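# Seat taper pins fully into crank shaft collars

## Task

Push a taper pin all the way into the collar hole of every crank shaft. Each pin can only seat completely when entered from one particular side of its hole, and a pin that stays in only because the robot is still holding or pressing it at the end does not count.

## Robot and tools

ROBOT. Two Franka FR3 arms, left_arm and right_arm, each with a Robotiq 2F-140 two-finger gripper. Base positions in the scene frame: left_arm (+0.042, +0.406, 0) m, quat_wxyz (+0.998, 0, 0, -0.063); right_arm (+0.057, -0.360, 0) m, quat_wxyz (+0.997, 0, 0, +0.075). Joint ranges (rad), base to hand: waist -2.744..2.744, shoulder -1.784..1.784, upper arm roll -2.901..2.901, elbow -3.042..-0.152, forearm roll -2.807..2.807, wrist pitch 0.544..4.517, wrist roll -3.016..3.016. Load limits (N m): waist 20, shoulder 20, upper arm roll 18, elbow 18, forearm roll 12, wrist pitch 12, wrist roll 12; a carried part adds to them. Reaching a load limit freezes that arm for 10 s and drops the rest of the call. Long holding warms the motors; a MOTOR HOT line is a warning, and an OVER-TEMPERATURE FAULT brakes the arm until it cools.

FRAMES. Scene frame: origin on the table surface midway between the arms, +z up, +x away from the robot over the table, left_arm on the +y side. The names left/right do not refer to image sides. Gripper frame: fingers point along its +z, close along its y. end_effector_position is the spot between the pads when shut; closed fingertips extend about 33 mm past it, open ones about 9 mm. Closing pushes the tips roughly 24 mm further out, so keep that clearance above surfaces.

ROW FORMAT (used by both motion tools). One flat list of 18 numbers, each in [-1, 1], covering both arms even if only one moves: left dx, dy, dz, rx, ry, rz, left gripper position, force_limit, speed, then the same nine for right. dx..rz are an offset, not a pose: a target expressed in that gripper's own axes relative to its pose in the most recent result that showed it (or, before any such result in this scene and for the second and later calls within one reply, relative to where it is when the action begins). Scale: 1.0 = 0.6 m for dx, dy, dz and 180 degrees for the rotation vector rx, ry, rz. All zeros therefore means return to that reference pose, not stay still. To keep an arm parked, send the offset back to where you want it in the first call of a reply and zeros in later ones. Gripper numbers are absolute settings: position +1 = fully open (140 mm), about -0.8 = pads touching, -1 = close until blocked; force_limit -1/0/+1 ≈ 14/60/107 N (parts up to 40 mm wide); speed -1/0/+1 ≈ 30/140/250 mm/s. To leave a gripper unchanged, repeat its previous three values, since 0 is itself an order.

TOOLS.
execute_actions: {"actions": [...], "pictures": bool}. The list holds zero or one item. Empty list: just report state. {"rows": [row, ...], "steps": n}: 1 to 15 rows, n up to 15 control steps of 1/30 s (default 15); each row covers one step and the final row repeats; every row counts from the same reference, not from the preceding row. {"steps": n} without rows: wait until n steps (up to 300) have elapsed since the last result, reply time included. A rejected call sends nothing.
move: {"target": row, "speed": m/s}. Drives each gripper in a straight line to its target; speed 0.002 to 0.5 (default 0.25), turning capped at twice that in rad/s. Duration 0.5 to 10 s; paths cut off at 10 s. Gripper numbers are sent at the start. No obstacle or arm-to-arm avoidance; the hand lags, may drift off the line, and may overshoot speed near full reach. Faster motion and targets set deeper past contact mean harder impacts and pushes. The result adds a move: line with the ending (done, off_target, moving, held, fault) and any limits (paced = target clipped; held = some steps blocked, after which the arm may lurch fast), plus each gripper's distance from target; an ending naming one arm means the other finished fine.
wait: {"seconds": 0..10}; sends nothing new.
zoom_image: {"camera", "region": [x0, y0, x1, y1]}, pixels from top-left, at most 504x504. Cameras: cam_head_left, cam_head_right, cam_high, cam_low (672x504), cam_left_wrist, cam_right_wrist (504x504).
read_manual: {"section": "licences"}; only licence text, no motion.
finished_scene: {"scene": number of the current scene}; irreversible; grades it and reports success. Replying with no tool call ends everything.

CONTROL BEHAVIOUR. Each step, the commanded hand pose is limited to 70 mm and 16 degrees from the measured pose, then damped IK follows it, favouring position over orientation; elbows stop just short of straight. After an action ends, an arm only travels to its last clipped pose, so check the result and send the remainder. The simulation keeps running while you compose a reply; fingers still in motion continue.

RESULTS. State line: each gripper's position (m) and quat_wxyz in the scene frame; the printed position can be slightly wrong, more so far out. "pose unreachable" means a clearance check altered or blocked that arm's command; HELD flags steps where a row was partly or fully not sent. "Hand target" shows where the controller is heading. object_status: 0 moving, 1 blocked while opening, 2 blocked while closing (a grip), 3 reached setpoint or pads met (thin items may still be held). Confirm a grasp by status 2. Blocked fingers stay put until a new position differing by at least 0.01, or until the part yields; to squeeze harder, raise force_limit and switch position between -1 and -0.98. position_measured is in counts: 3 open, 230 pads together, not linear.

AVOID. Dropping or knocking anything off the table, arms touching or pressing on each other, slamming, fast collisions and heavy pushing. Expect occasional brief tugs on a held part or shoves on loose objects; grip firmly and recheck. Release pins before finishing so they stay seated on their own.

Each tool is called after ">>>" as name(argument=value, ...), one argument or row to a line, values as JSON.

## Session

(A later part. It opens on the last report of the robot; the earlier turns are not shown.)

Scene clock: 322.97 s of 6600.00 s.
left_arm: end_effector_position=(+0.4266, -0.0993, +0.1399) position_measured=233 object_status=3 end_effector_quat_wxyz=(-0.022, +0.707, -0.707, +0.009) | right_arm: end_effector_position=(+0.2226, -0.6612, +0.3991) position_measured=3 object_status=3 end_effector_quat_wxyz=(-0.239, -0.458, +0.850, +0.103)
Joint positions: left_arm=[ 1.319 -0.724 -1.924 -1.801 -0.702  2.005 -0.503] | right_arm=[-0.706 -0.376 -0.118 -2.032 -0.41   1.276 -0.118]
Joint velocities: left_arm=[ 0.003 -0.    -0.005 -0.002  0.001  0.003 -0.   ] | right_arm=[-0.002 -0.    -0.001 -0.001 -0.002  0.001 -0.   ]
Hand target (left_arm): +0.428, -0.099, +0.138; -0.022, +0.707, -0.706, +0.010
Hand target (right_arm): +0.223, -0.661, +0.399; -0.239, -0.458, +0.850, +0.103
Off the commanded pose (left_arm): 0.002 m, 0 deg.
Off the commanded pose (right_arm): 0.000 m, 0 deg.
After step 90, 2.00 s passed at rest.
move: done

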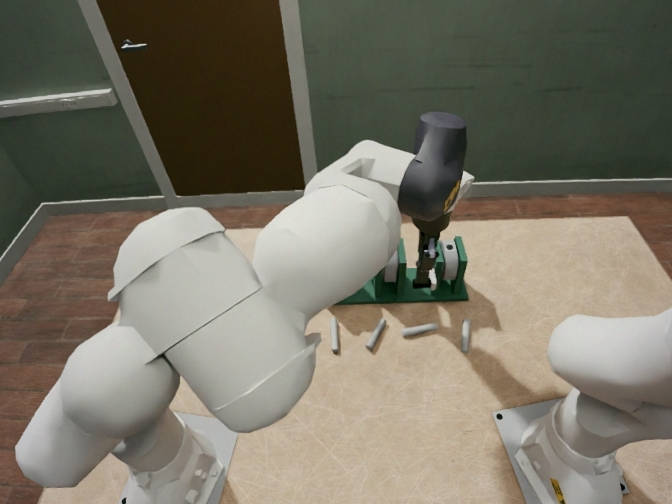

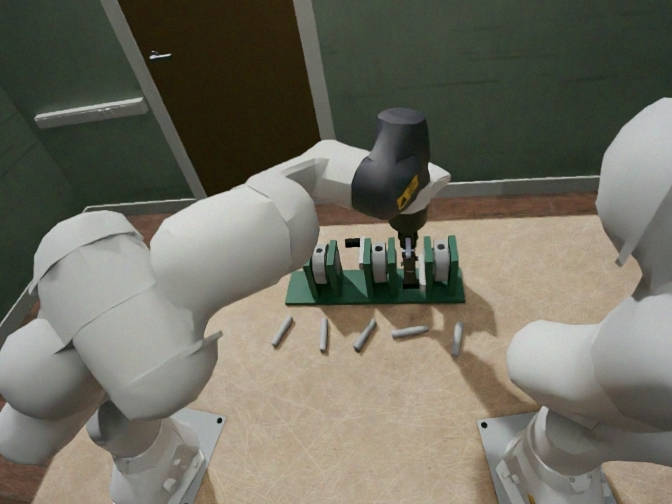

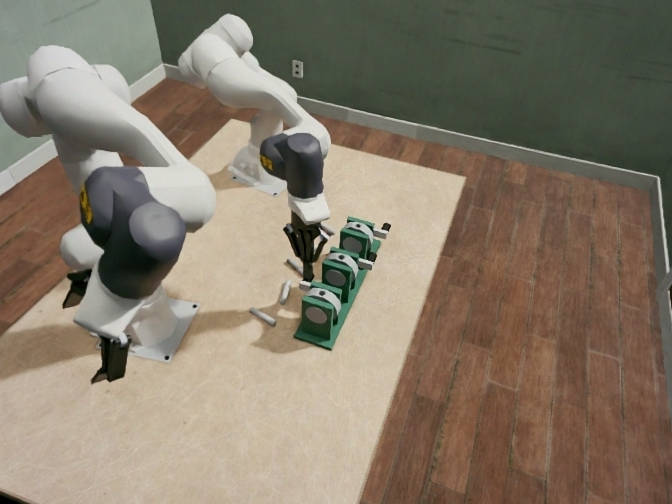

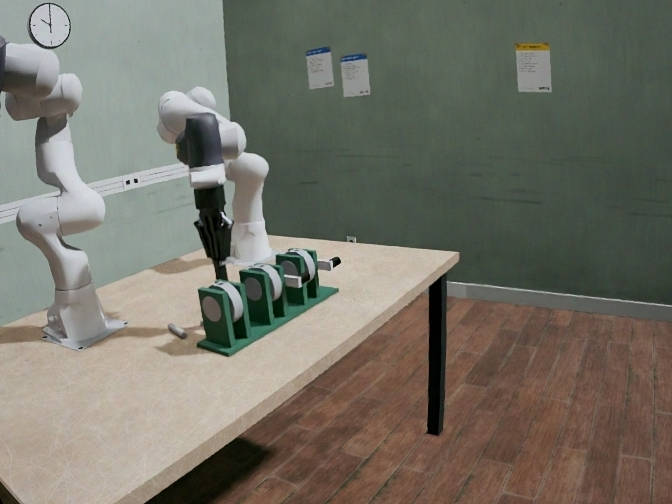

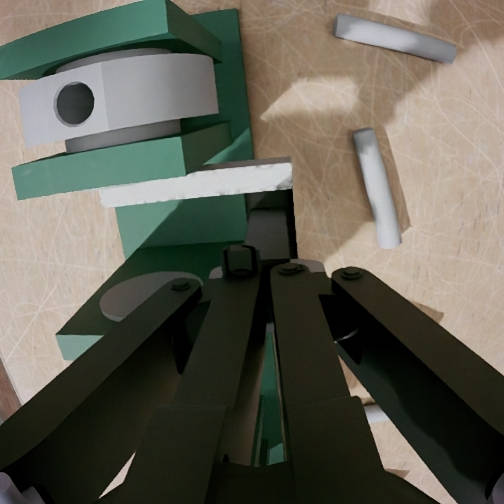

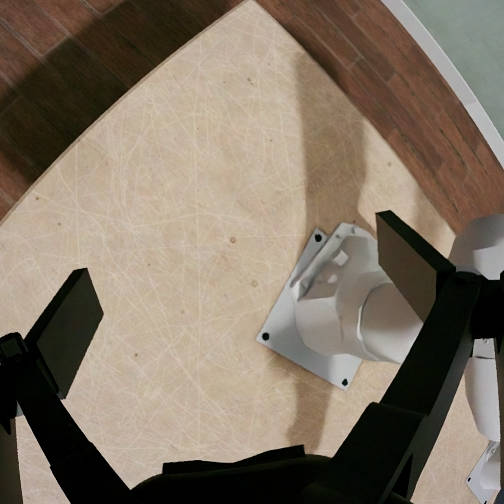

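>>> move(
  target=[0,0,-0.1,0,0,0,-0.3,0,0.5, 0,0,0,0,0,0,1,0,0],
  speed=0.15,
)

>>> move(
  target=[-0.475,-0.248,0.036,-0.069,0,0,-0.3,0,0.5, 0,0,0,0,0,0,1,0,0],
  speed=0.25,
)

Scene clock: 349.20 s of 6600.00 s.
left_arm: end_effector_position=(+0.4257, -0.0992, +0.1990) position_measured=167 object_status=3 end_effector_quat_wxyz=(-0.020, +0.706, -0.708, +0.011) | right_arm: end_effector_position=(+0.2226, -0.6612, +0.3991) position_measured=3 object_status=3 end_effector_quat_wxyz=(-0.239, -0.458, +0.850, +0.103)
Joint positions: left_arm=[ 1.277 -0.669 -1.84  -1.744 -0.641  1.904 -0.533] | right_arm=[-0.706 -0.376 -0.118 -2.032 -0.41   1.276 -0.118]
Joint velocities: left_arm=[-0.001 -0.001  0.002 -0.     0.    -0.011 -0.008] | right_arm=[ 0.001 -0.001 -0.001  0.001  0.001 -0.001  0.001]
Hand target (left_arm): +0.424, -0.099, +0.199; -0.022, +0.707, -0.707, +0.009
Hand target (right_arm): +0.223, -0.661, +0.399; -0.239, -0.458, +0.850, +0.103
Off the commanded pose (left_arm): 0.002 m, 0 deg.
Off the commanded pose (right_arm): 0.000 m, 0 deg.
After step 90, 22.23 s passed at rest.
move: done

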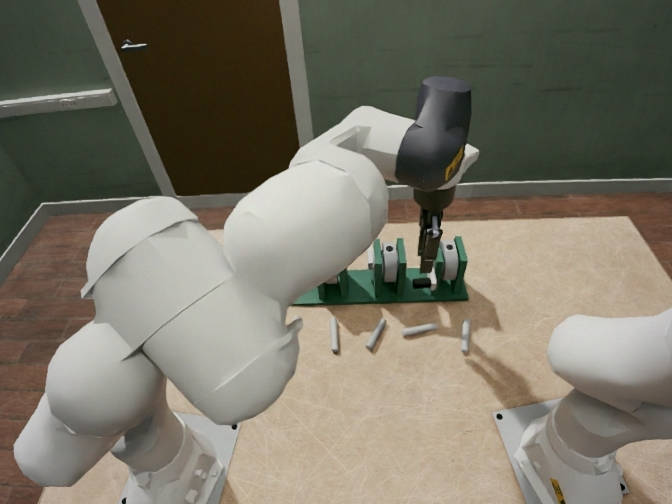

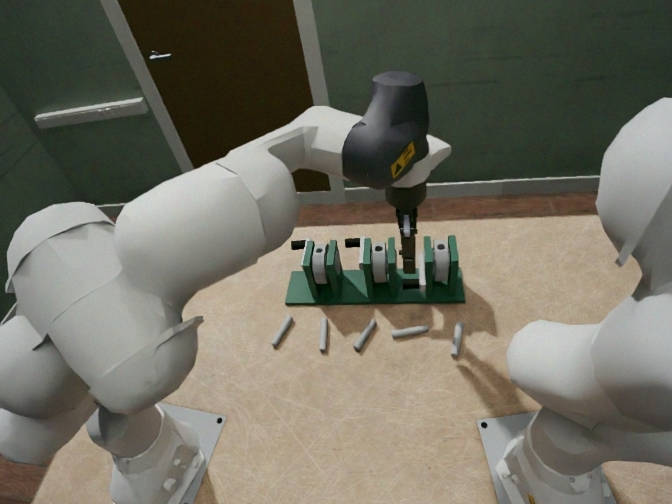

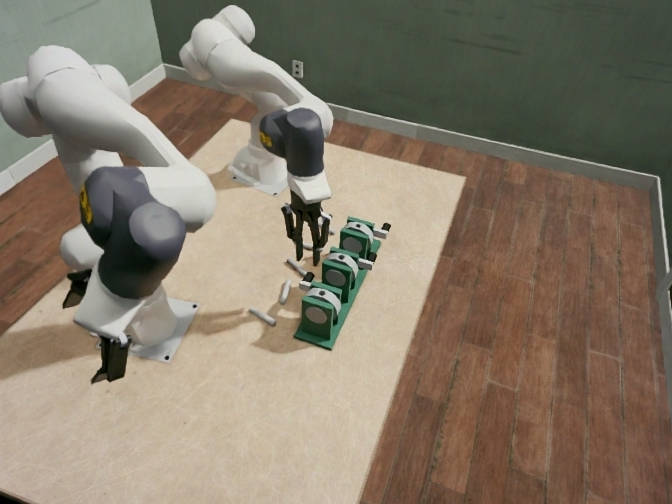

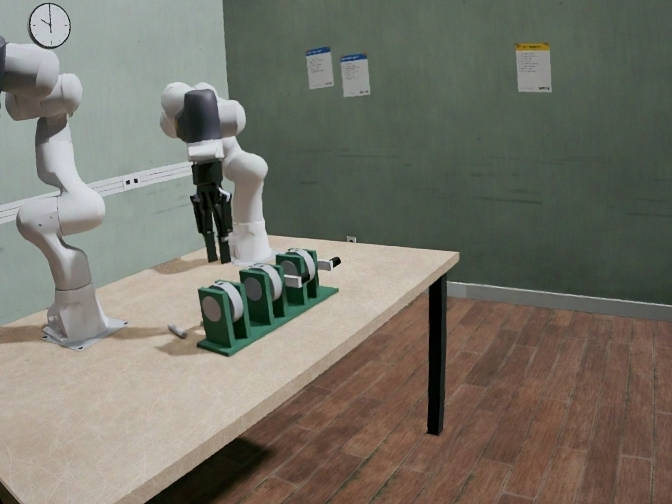

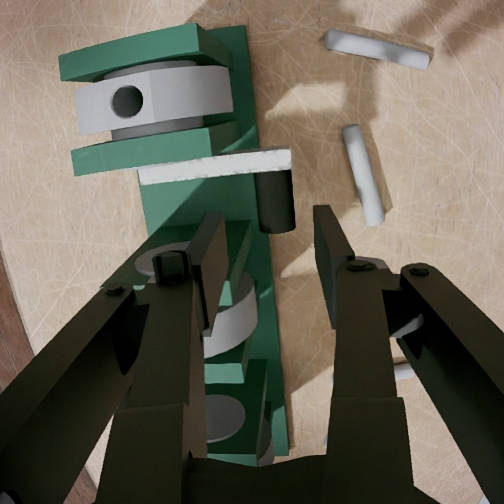

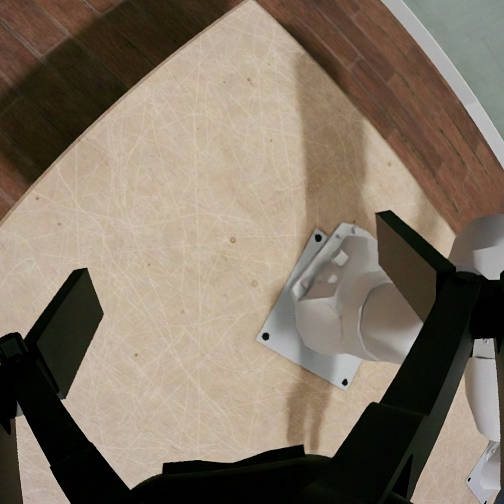

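Scene clock: 351.30 s of 6600.00 s.
left_arm: end_effector_position=(+0.5716, +0.1806, +0.1780) position_measured=167 object_status=3 end_effector_quat_wxyz=(+0.063, +0.708, -0.700, -0.070) | right_arm: end_effector_position=(+0.2226, -0.6612, +0.3991) position_measured=3 object_status=3 end_effector_quat_wxyz=(-0.239, -0.458, +0.850, +0.103)
Joint positions: left_arm=[ 1.962 -0.538 -2.028 -1.751 -0.519  1.769 -0.054] | right_arm=[-0.706 -0.376 -0.118 -2.032 -0.41   1.276 -0.118]
Joint velocities: left_arm=[ 0.003  0.001 -0.001  0.003  0.002 -0.005  0.025] | right_arm=[-0.    -0.     0.     0.001  0.001 -0.     0.   ]
Hand target (left_arm): +0.571, +0.182, +0.179; +0.064, +0.703, -0.705, -0.071
Hand target (right_arm): +0.223, -0.661, +0.399; -0.239, -0.458, +0.850, +0.103
Off the commanded pose (left_arm): 0.012 m, 1 deg.
Off the commanded pose (right_arm): 0.000 m, 0 deg.
move: off_target (left_arm)

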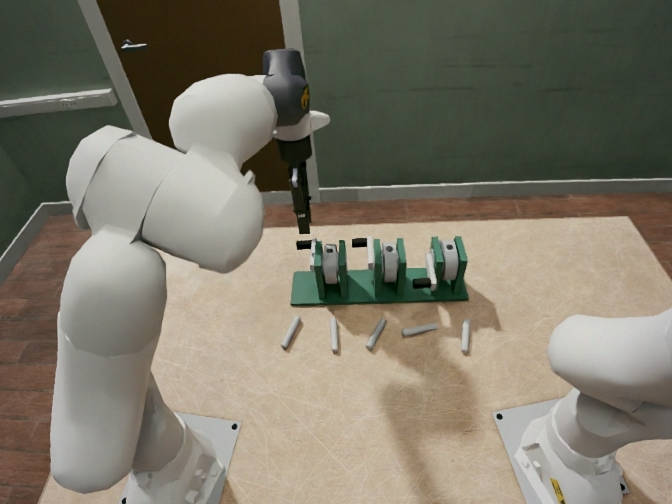

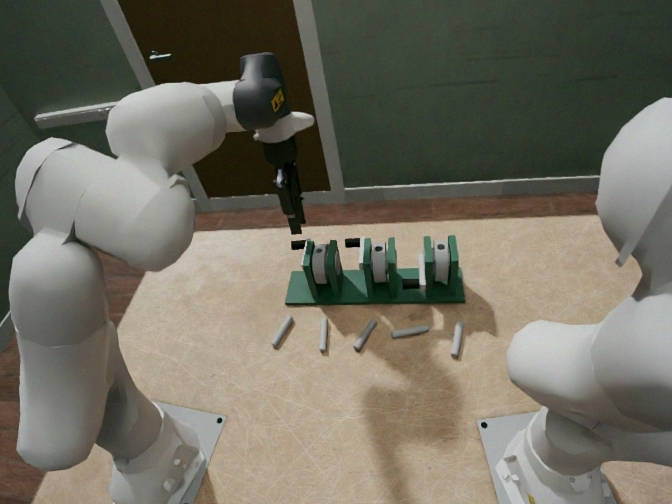

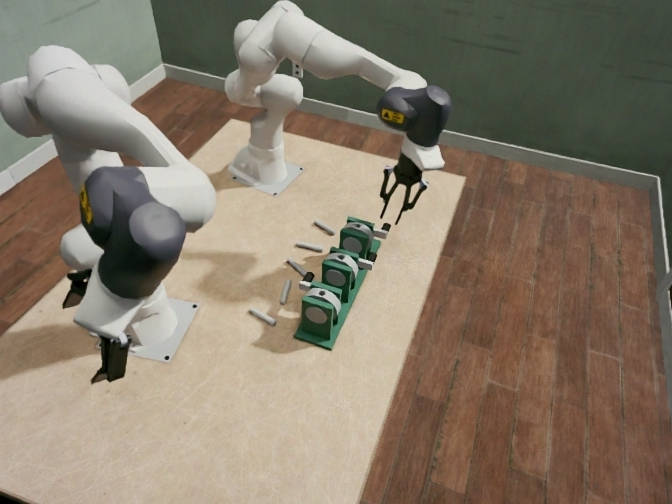

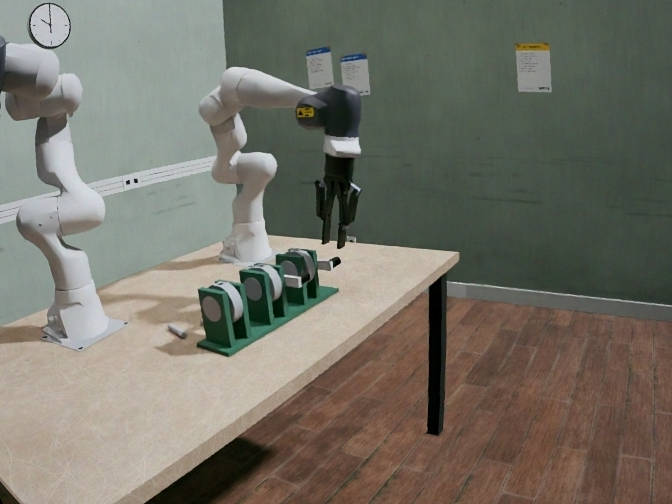

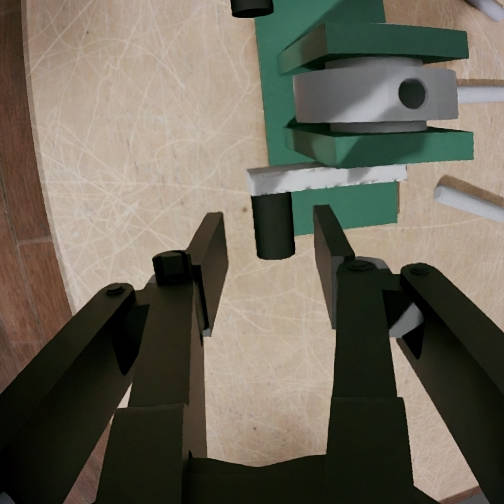

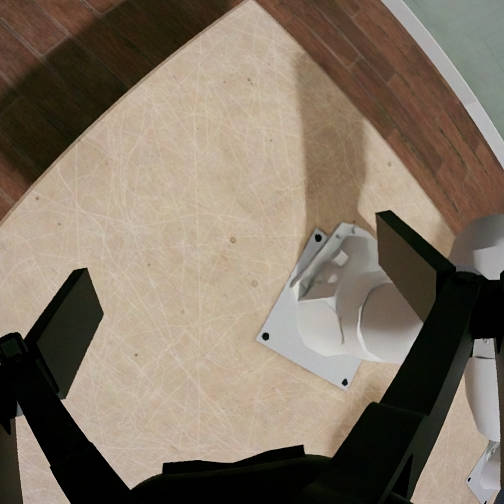

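>>> execute_actions(
  actions=[],
)

Scene clock: 366.37 s of 6600.00 s.
left_arm: end_effector_position=(+0.5714, +0.1806, +0.1781) position_measured=167 object_status=3 end_effector_quat_wxyz=(+0.063, +0.705, -0.703, -0.070) | right_arm: end_effector_position=(+0.2226, -0.6612, +0.3991) position_measured=3 object_status=3 end_effector_quat_wxyz=(-0.239, -0.458, +0.850, +0.103)
Joint positions: left_arm=[ 1.962 -0.538 -2.029 -1.75  -0.518  1.768 -0.046] | right_arm=[-0.706 -0.376 -0.118 -2.032 -0.41   1.276 -0.118]
Joint velocities: left_arm=[ 0.    -0.001 -0.001  0.     0.001 -0.    -0.001] | right_arm=[ 0.001  0.     0.001 -0.     0.001  0.     0.   ]
Hand target (left_arm): +0.571, +0.182, +0.179; +0.064, +0.703, -0.705, -0.071
Hand target (right_arm): +0.223, -0.661, +0.399; -0.239, -0.458, +0.850, +0.103
Off the commanded pose (left_arm): 0.012 m, 1 deg.
Off the commanded pose (right_arm): 0.000 m, 0 deg.
Steps of this call (steps 1 to 90: nothing new was sent; then 12.07 s passed at rest). Readings (end_effector_position | what the end effector reports):
1: left_arm (+0.5716, +0.1807, +0.1780) | right_arm (+0.2226, -0.6612, +0.3991) | left_arm position_measured=167 object_status=3 | right_arm position_measured=3 object_status=3
2: left_arm (+0.5716, +0.1807, +0.1780) | right_arm (+0.2226, -0.6612, +0.3991) | left_arm position_measured=167 object_status=3 | right_arm position_measured=3 object_status=3
4: left_arm (+0.5715, +0.1807, +0.1780) | right_arm (+0.2226, -0.6612, +0.3991) | left_arm position_measured=167 object_status=3 | right_arm position_measured=3 object_status=3
8: left_arm (+0.5714, +0.1806, +0.1780) | right_arm (+0.2226, -0.6612, +0.3991) | left_arm position_measured=167 object_status=3 | right_arm position_measured=3 object_status=3
90: the state above

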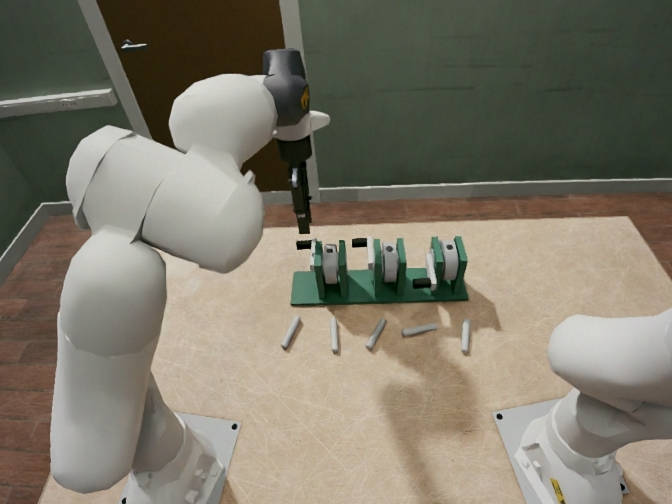

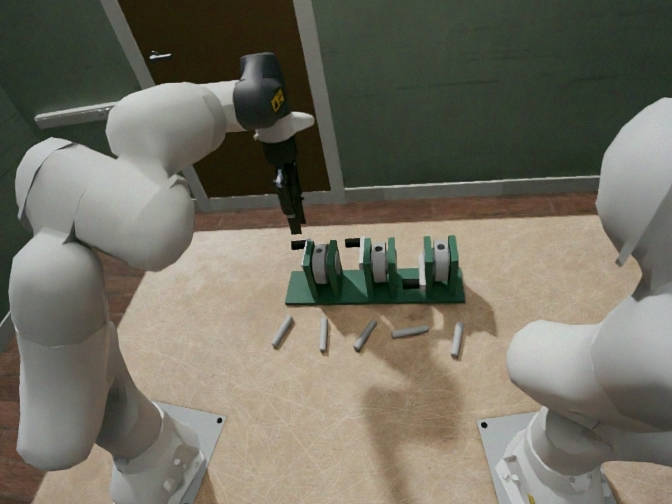

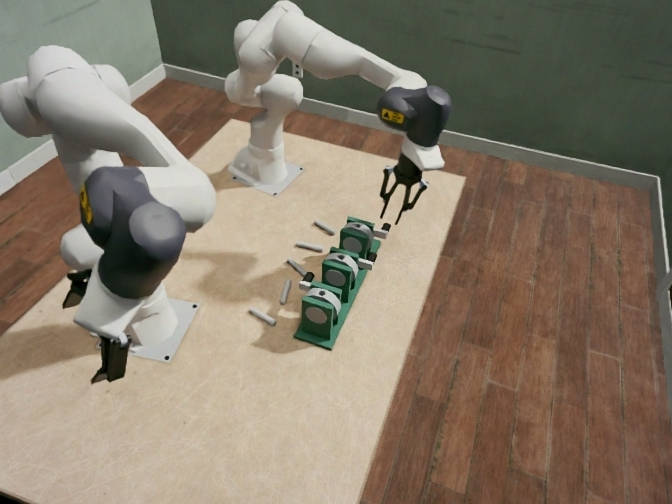

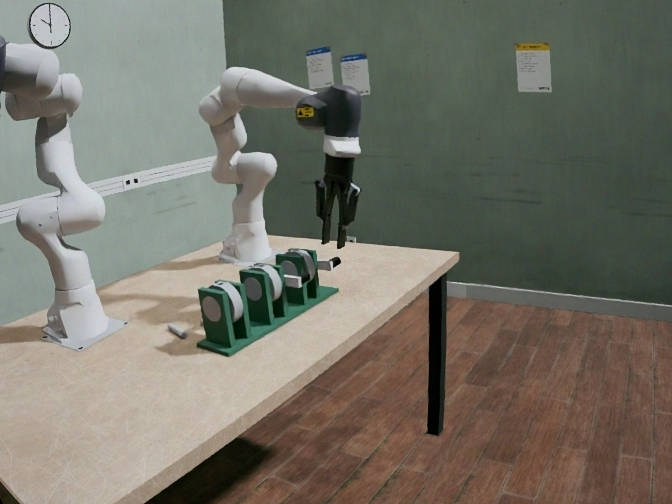

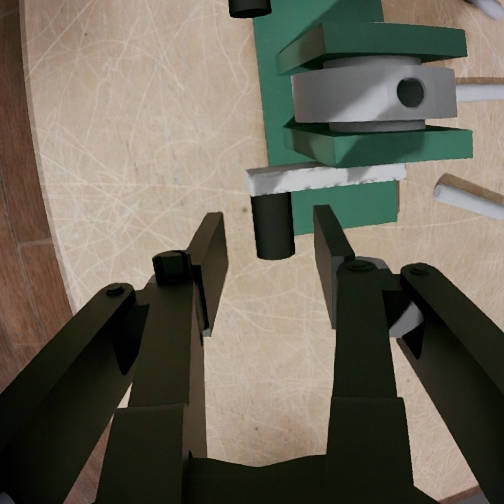

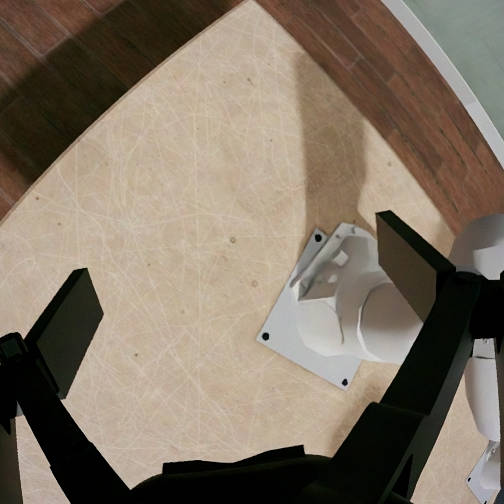

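>>> move(
  target=[-0.017,0,0.075,0,0,0,-0.3,0,0,0,0,0,0,0,0,1,0,0],
  speed=0.08,
)

Scene clock: 370.40 s of 6600.00 s.
left_arm: end_effector_position=(+0.5620, +0.1897, +0.1349) position_measured=167 object_status=3 end_effector_quat_wxyz=(+0.063, +0.705, -0.703, -0.072) | right_arm: end_effector_position=(+0.2226, -0.6612, +0.3991) position_measured=3 object_status=3 end_effector_quat_wxyz=(-0.239, -0.458, +0.850, +0.103)
Joint positions: left_arm=[ 1.963 -0.552 -2.058 -1.846 -0.541  1.865 -0.018] | right_arm=[-0.706 -0.376 -0.118 -2.032 -0.41   1.276 -0.118]
Joint velocities: left_arm=[ 0.004 -0.001 -0.002 -0.002 -0.001  0.014  0.01 ] | right_arm=[-0.001  0.     0.    -0.001  0.001 -0.001  0.001]
Hand target (left_arm): +0.564, +0.190, +0.134; +0.063, +0.704, -0.704, -0.070
Hand target (right_arm): +0.223, -0.661, +0.399; -0.239, -0.458, +0.850, +0.103
Off the commanded pose (left_arm): 0.002 m, 0 deg.
Off the commanded pose (right_arm): 0.000 m, 0 deg.
move: done

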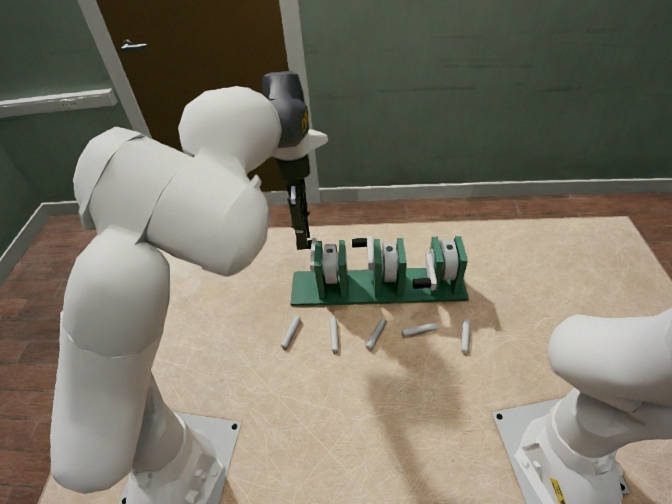

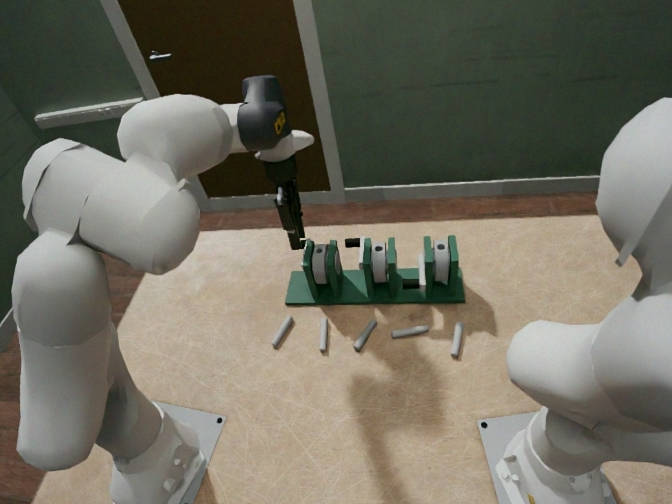

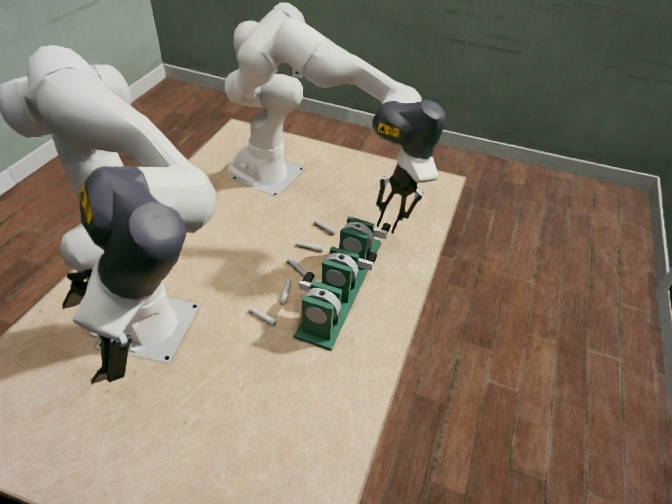

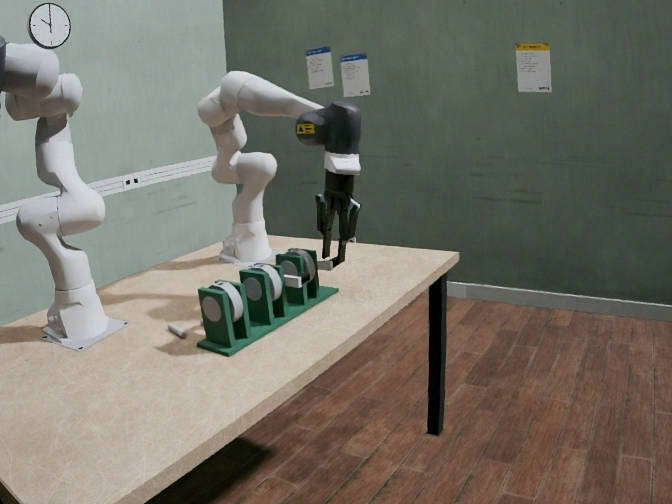

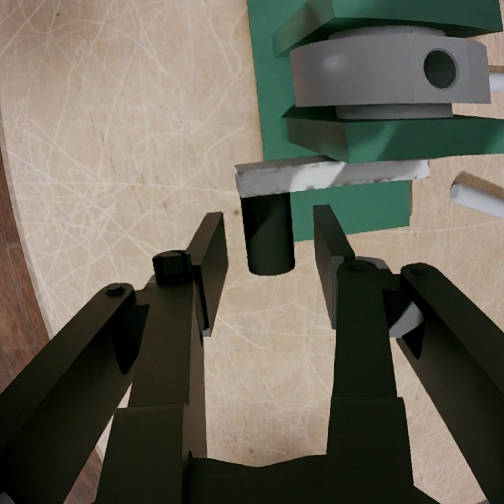

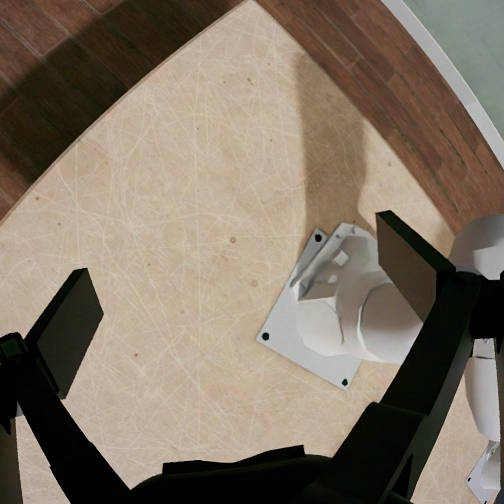

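>>> move(
  target=[0,0,0.062,0,0,0,-0.3,0,0,0,0,0,0,0,0,1,0,0],
  speed=0.05,
)

Scene clock: 374.27 s of 6600.00 s.
left_arm: end_effector_position=(+0.5542, +0.1887, +0.0998) position_measured=167 object_status=3 end_effector_quat_wxyz=(+0.063, +0.705, -0.702, -0.075) | right_arm: end_effector_position=(+0.2226, -0.6612, +0.3991) position_measured=3 object_status=3 end_effector_quat_wxyz=(-0.239, -0.458, +0.850, +0.103)
Joint positions: left_arm=[ 1.97  -0.581 -2.096 -1.898 -0.575  1.933 -0.001] | right_arm=[-0.706 -0.376 -0.118 -2.032 -0.41   1.276 -0.118]
Joint velocities: left_arm=[ 0.003 -0.001 -0.003  0.    -0.001  0.011  0.007] | right_arm=[-0.001  0.001 -0.    -0.    -0.001 -0.001  0.001]
Hand target (left_arm): +0.556, +0.190, +0.099; +0.063, +0.705, -0.703, -0.072
Hand target (right_arm): +0.223, -0.661, +0.399; -0.239, -0.458, +0.850, +0.103
Off the commanded pose (left_arm): 0.002 m, 0 deg.
Off the commanded pose (right_arm): 0.000 m, 0 deg.
move: done

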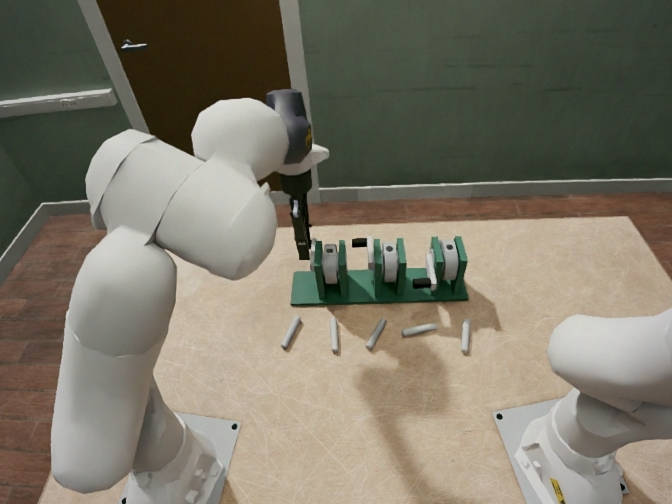

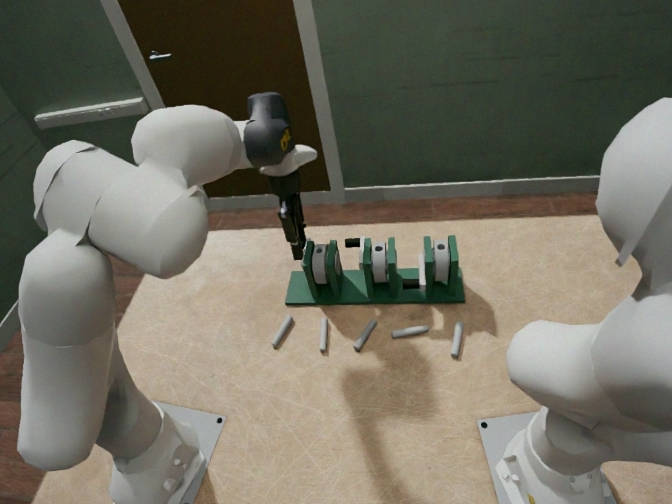

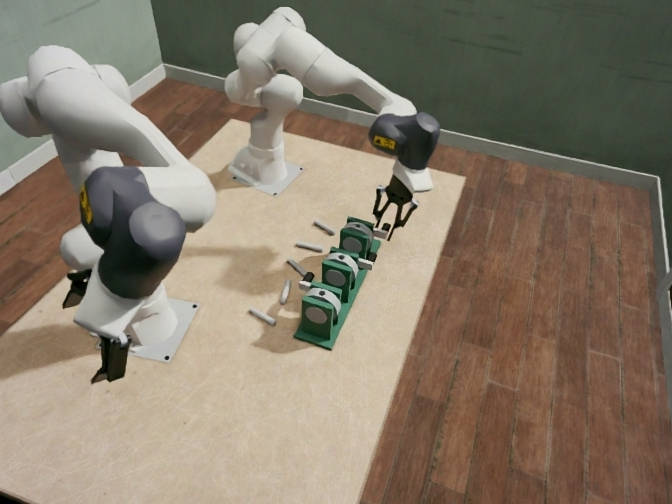

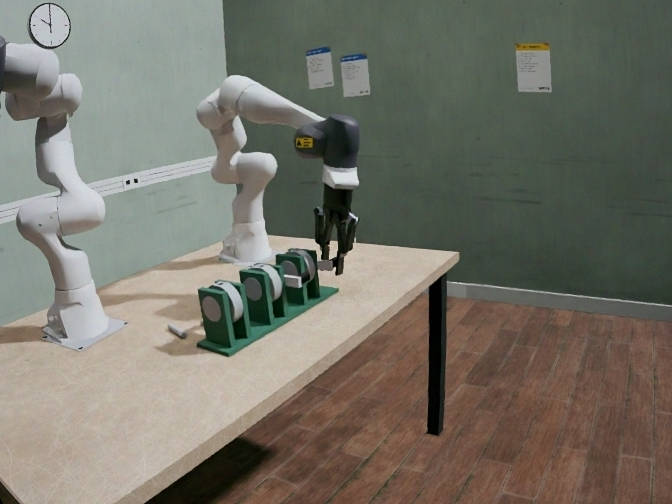

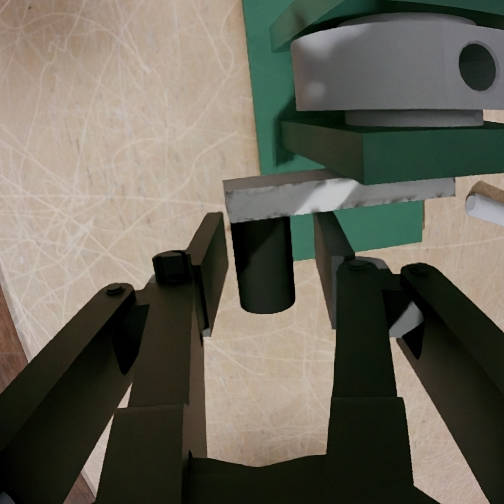

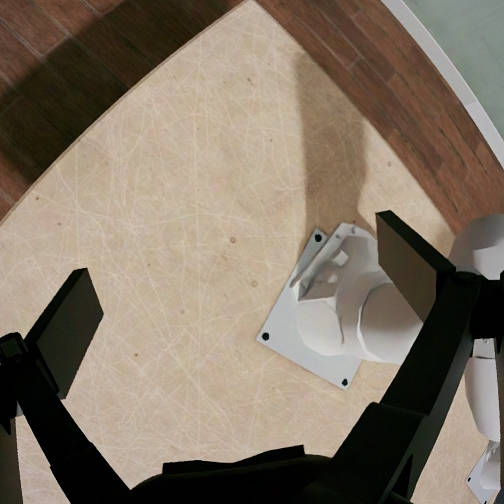

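>>> move(
  target=[0,-0.004,0.002,0,0,0,-1,-0.5,-0.5,0,0,0,0,0,0,1,0,0],
  speed=0.02,
)

Scene clock: 377.73 s of 6600.00 s.
left_arm: end_effector_position=(+0.5567, +0.1887, +0.0988) position_measured=196 object_status=2 end_effector_quat_wxyz=(+0.062, +0.706, -0.702, -0.073) | right_arm: end_effector_position=(+0.2226, -0.6612, +0.3991) position_measured=3 object_status=3 end_effector_quat_wxyz=(-0.239, -0.458, +0.850, +0.103)
Joint positions: left_arm=[ 1.979 -0.584 -2.103 -1.893 -0.575  1.937 -0.002] | right_arm=[-0.706 -0.376 -0.118 -2.032 -0.41   1.276 -0.118]
Joint velocities: left_arm=[ 0.004  0.001 -0.006  0.001  0.001 -0.    -0.002] | right_arm=[-0.     0.001  0.     0.    -0.001 -0.001 -0.   ]
Hand target (left_arm): +0.556, +0.189, +0.098; +0.063, +0.705, -0.702, -0.075
Hand target (right_arm): +0.223, -0.661, +0.399; -0.239, -0.458, +0.850, +0.103
Off the commanded pose (left_arm): 0.001 m, 0 deg.
Off the commanded pose (right_arm): 0.000 m, 0 deg.
move: done

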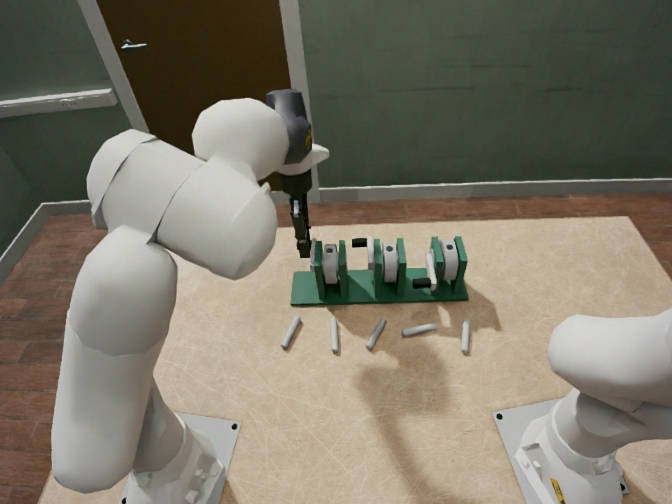

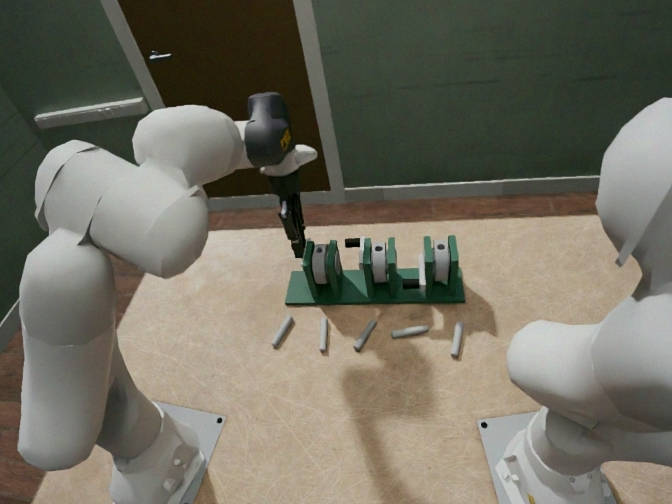

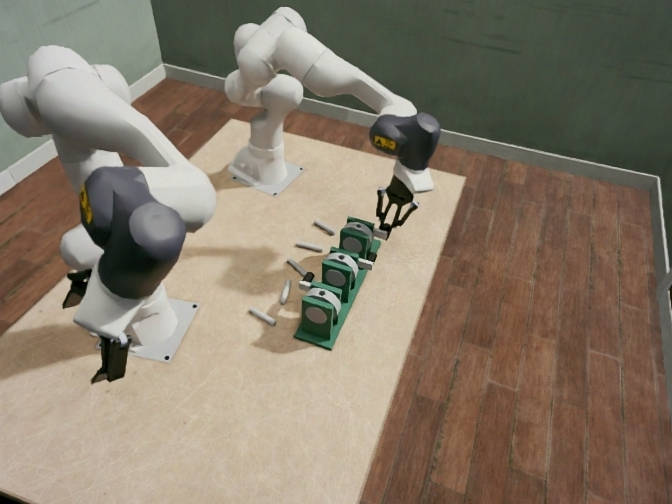

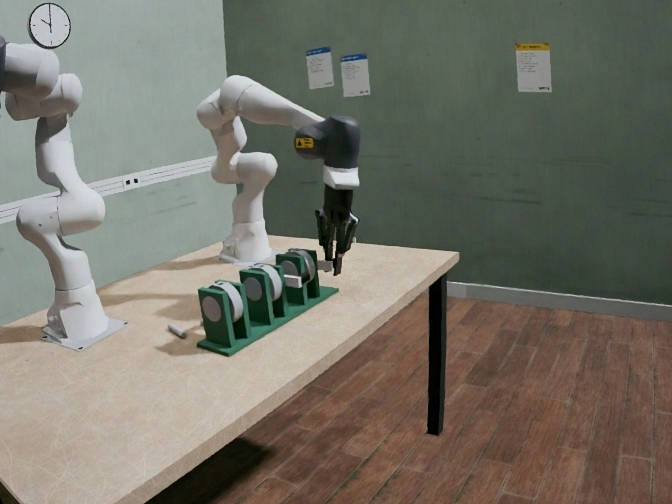

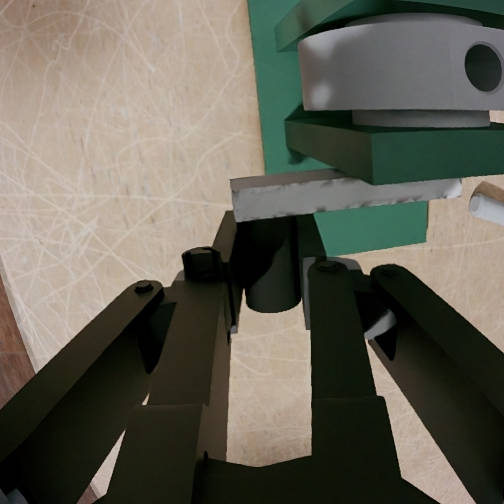

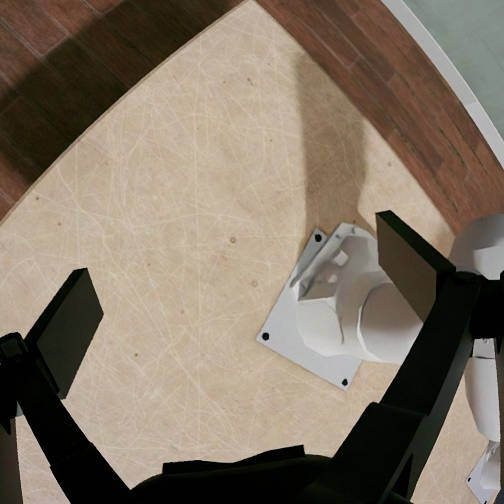

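>>> move(
  target=[0,0.031,-0.057,0.167,0,0,-1,-0.5,-0.5,0,0,0,0,0,0,1,0,0],
  speed=0.1,
)

Scene clock: 384.97 s of 6600.00 s.
left_arm: end_effector_position=(+0.5463, +0.1868, +0.1353) position_measured=196 object_status=2 end_effector_quat_wxyz=(-0.121, +0.697, -0.697, +0.114) | right_arm: end_effector_position=(+0.2226, -0.6612, +0.3991) position_measured=3 object_status=3 end_effector_quat_wxyz=(-0.239, -0.458, +0.850, +0.103)
Joint positions: left_arm=[ 1.09  -0.449 -1.478 -2.474 -0.581  2.654 -0.082] | right_arm=[-0.706 -0.376 -0.118 -2.032 -0.41   1.276 -0.118]
Joint velocities: left_arm=[-0.013 -0.002  0.004 -0.012 -0.001  0.026 -0.001] | right_arm=[ 0.     0.     0.     0.002 -0.    -0.001 -0.001]
Hand target (left_arm): +0.546, +0.187, +0.135; -0.122, +0.697, -0.697, +0.115
Hand target (right_arm): +0.223, -0.661, +0.399; -0.239, -0.458, +0.850, +0.103
Off the commanded pose (left_arm): 0.002 m, 0 deg.
Off the commanded pose (right_arm): 0.000 m, 0 deg.
After step 90, 1.30 s passed at rest.
move: done

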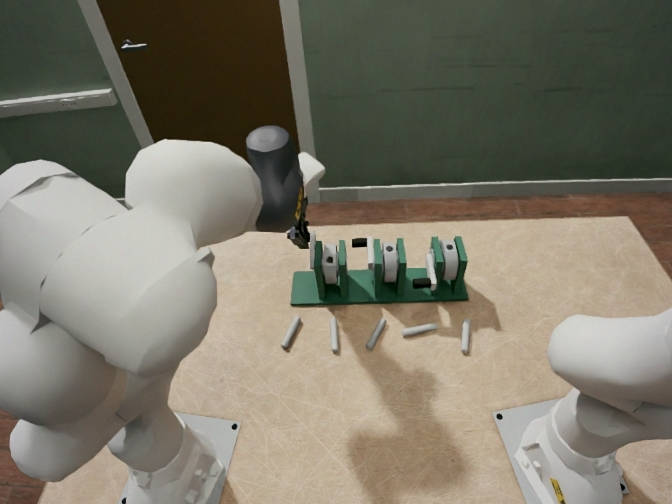

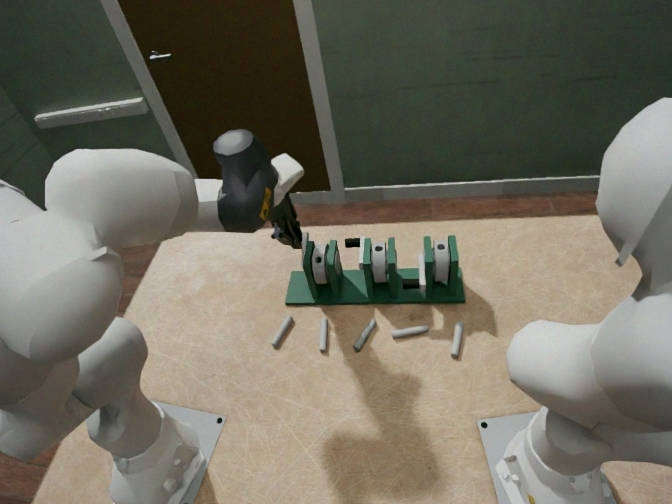

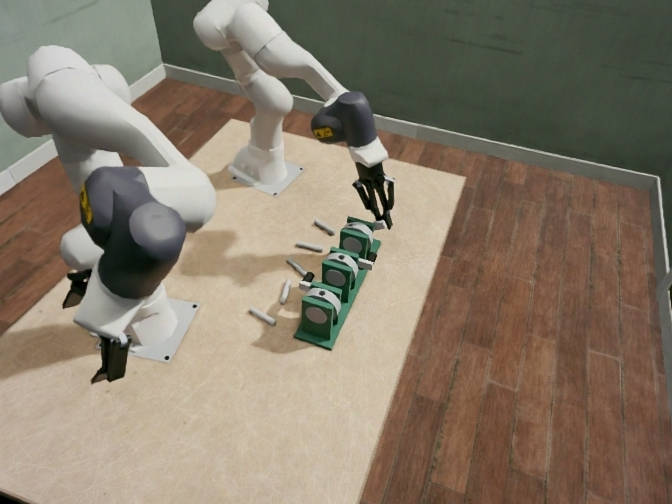

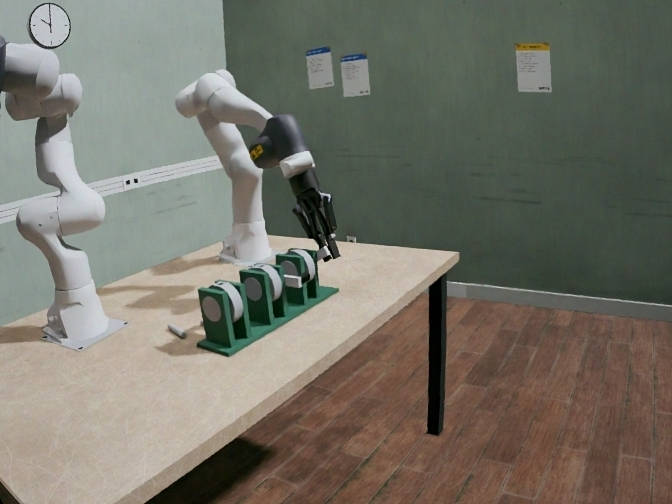

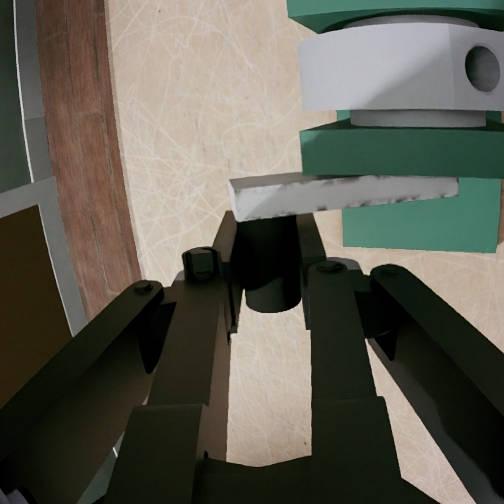

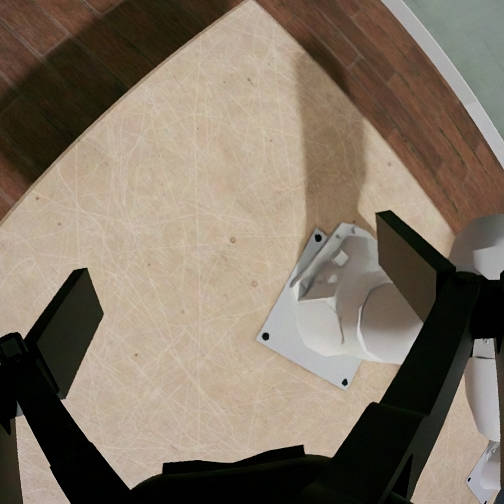

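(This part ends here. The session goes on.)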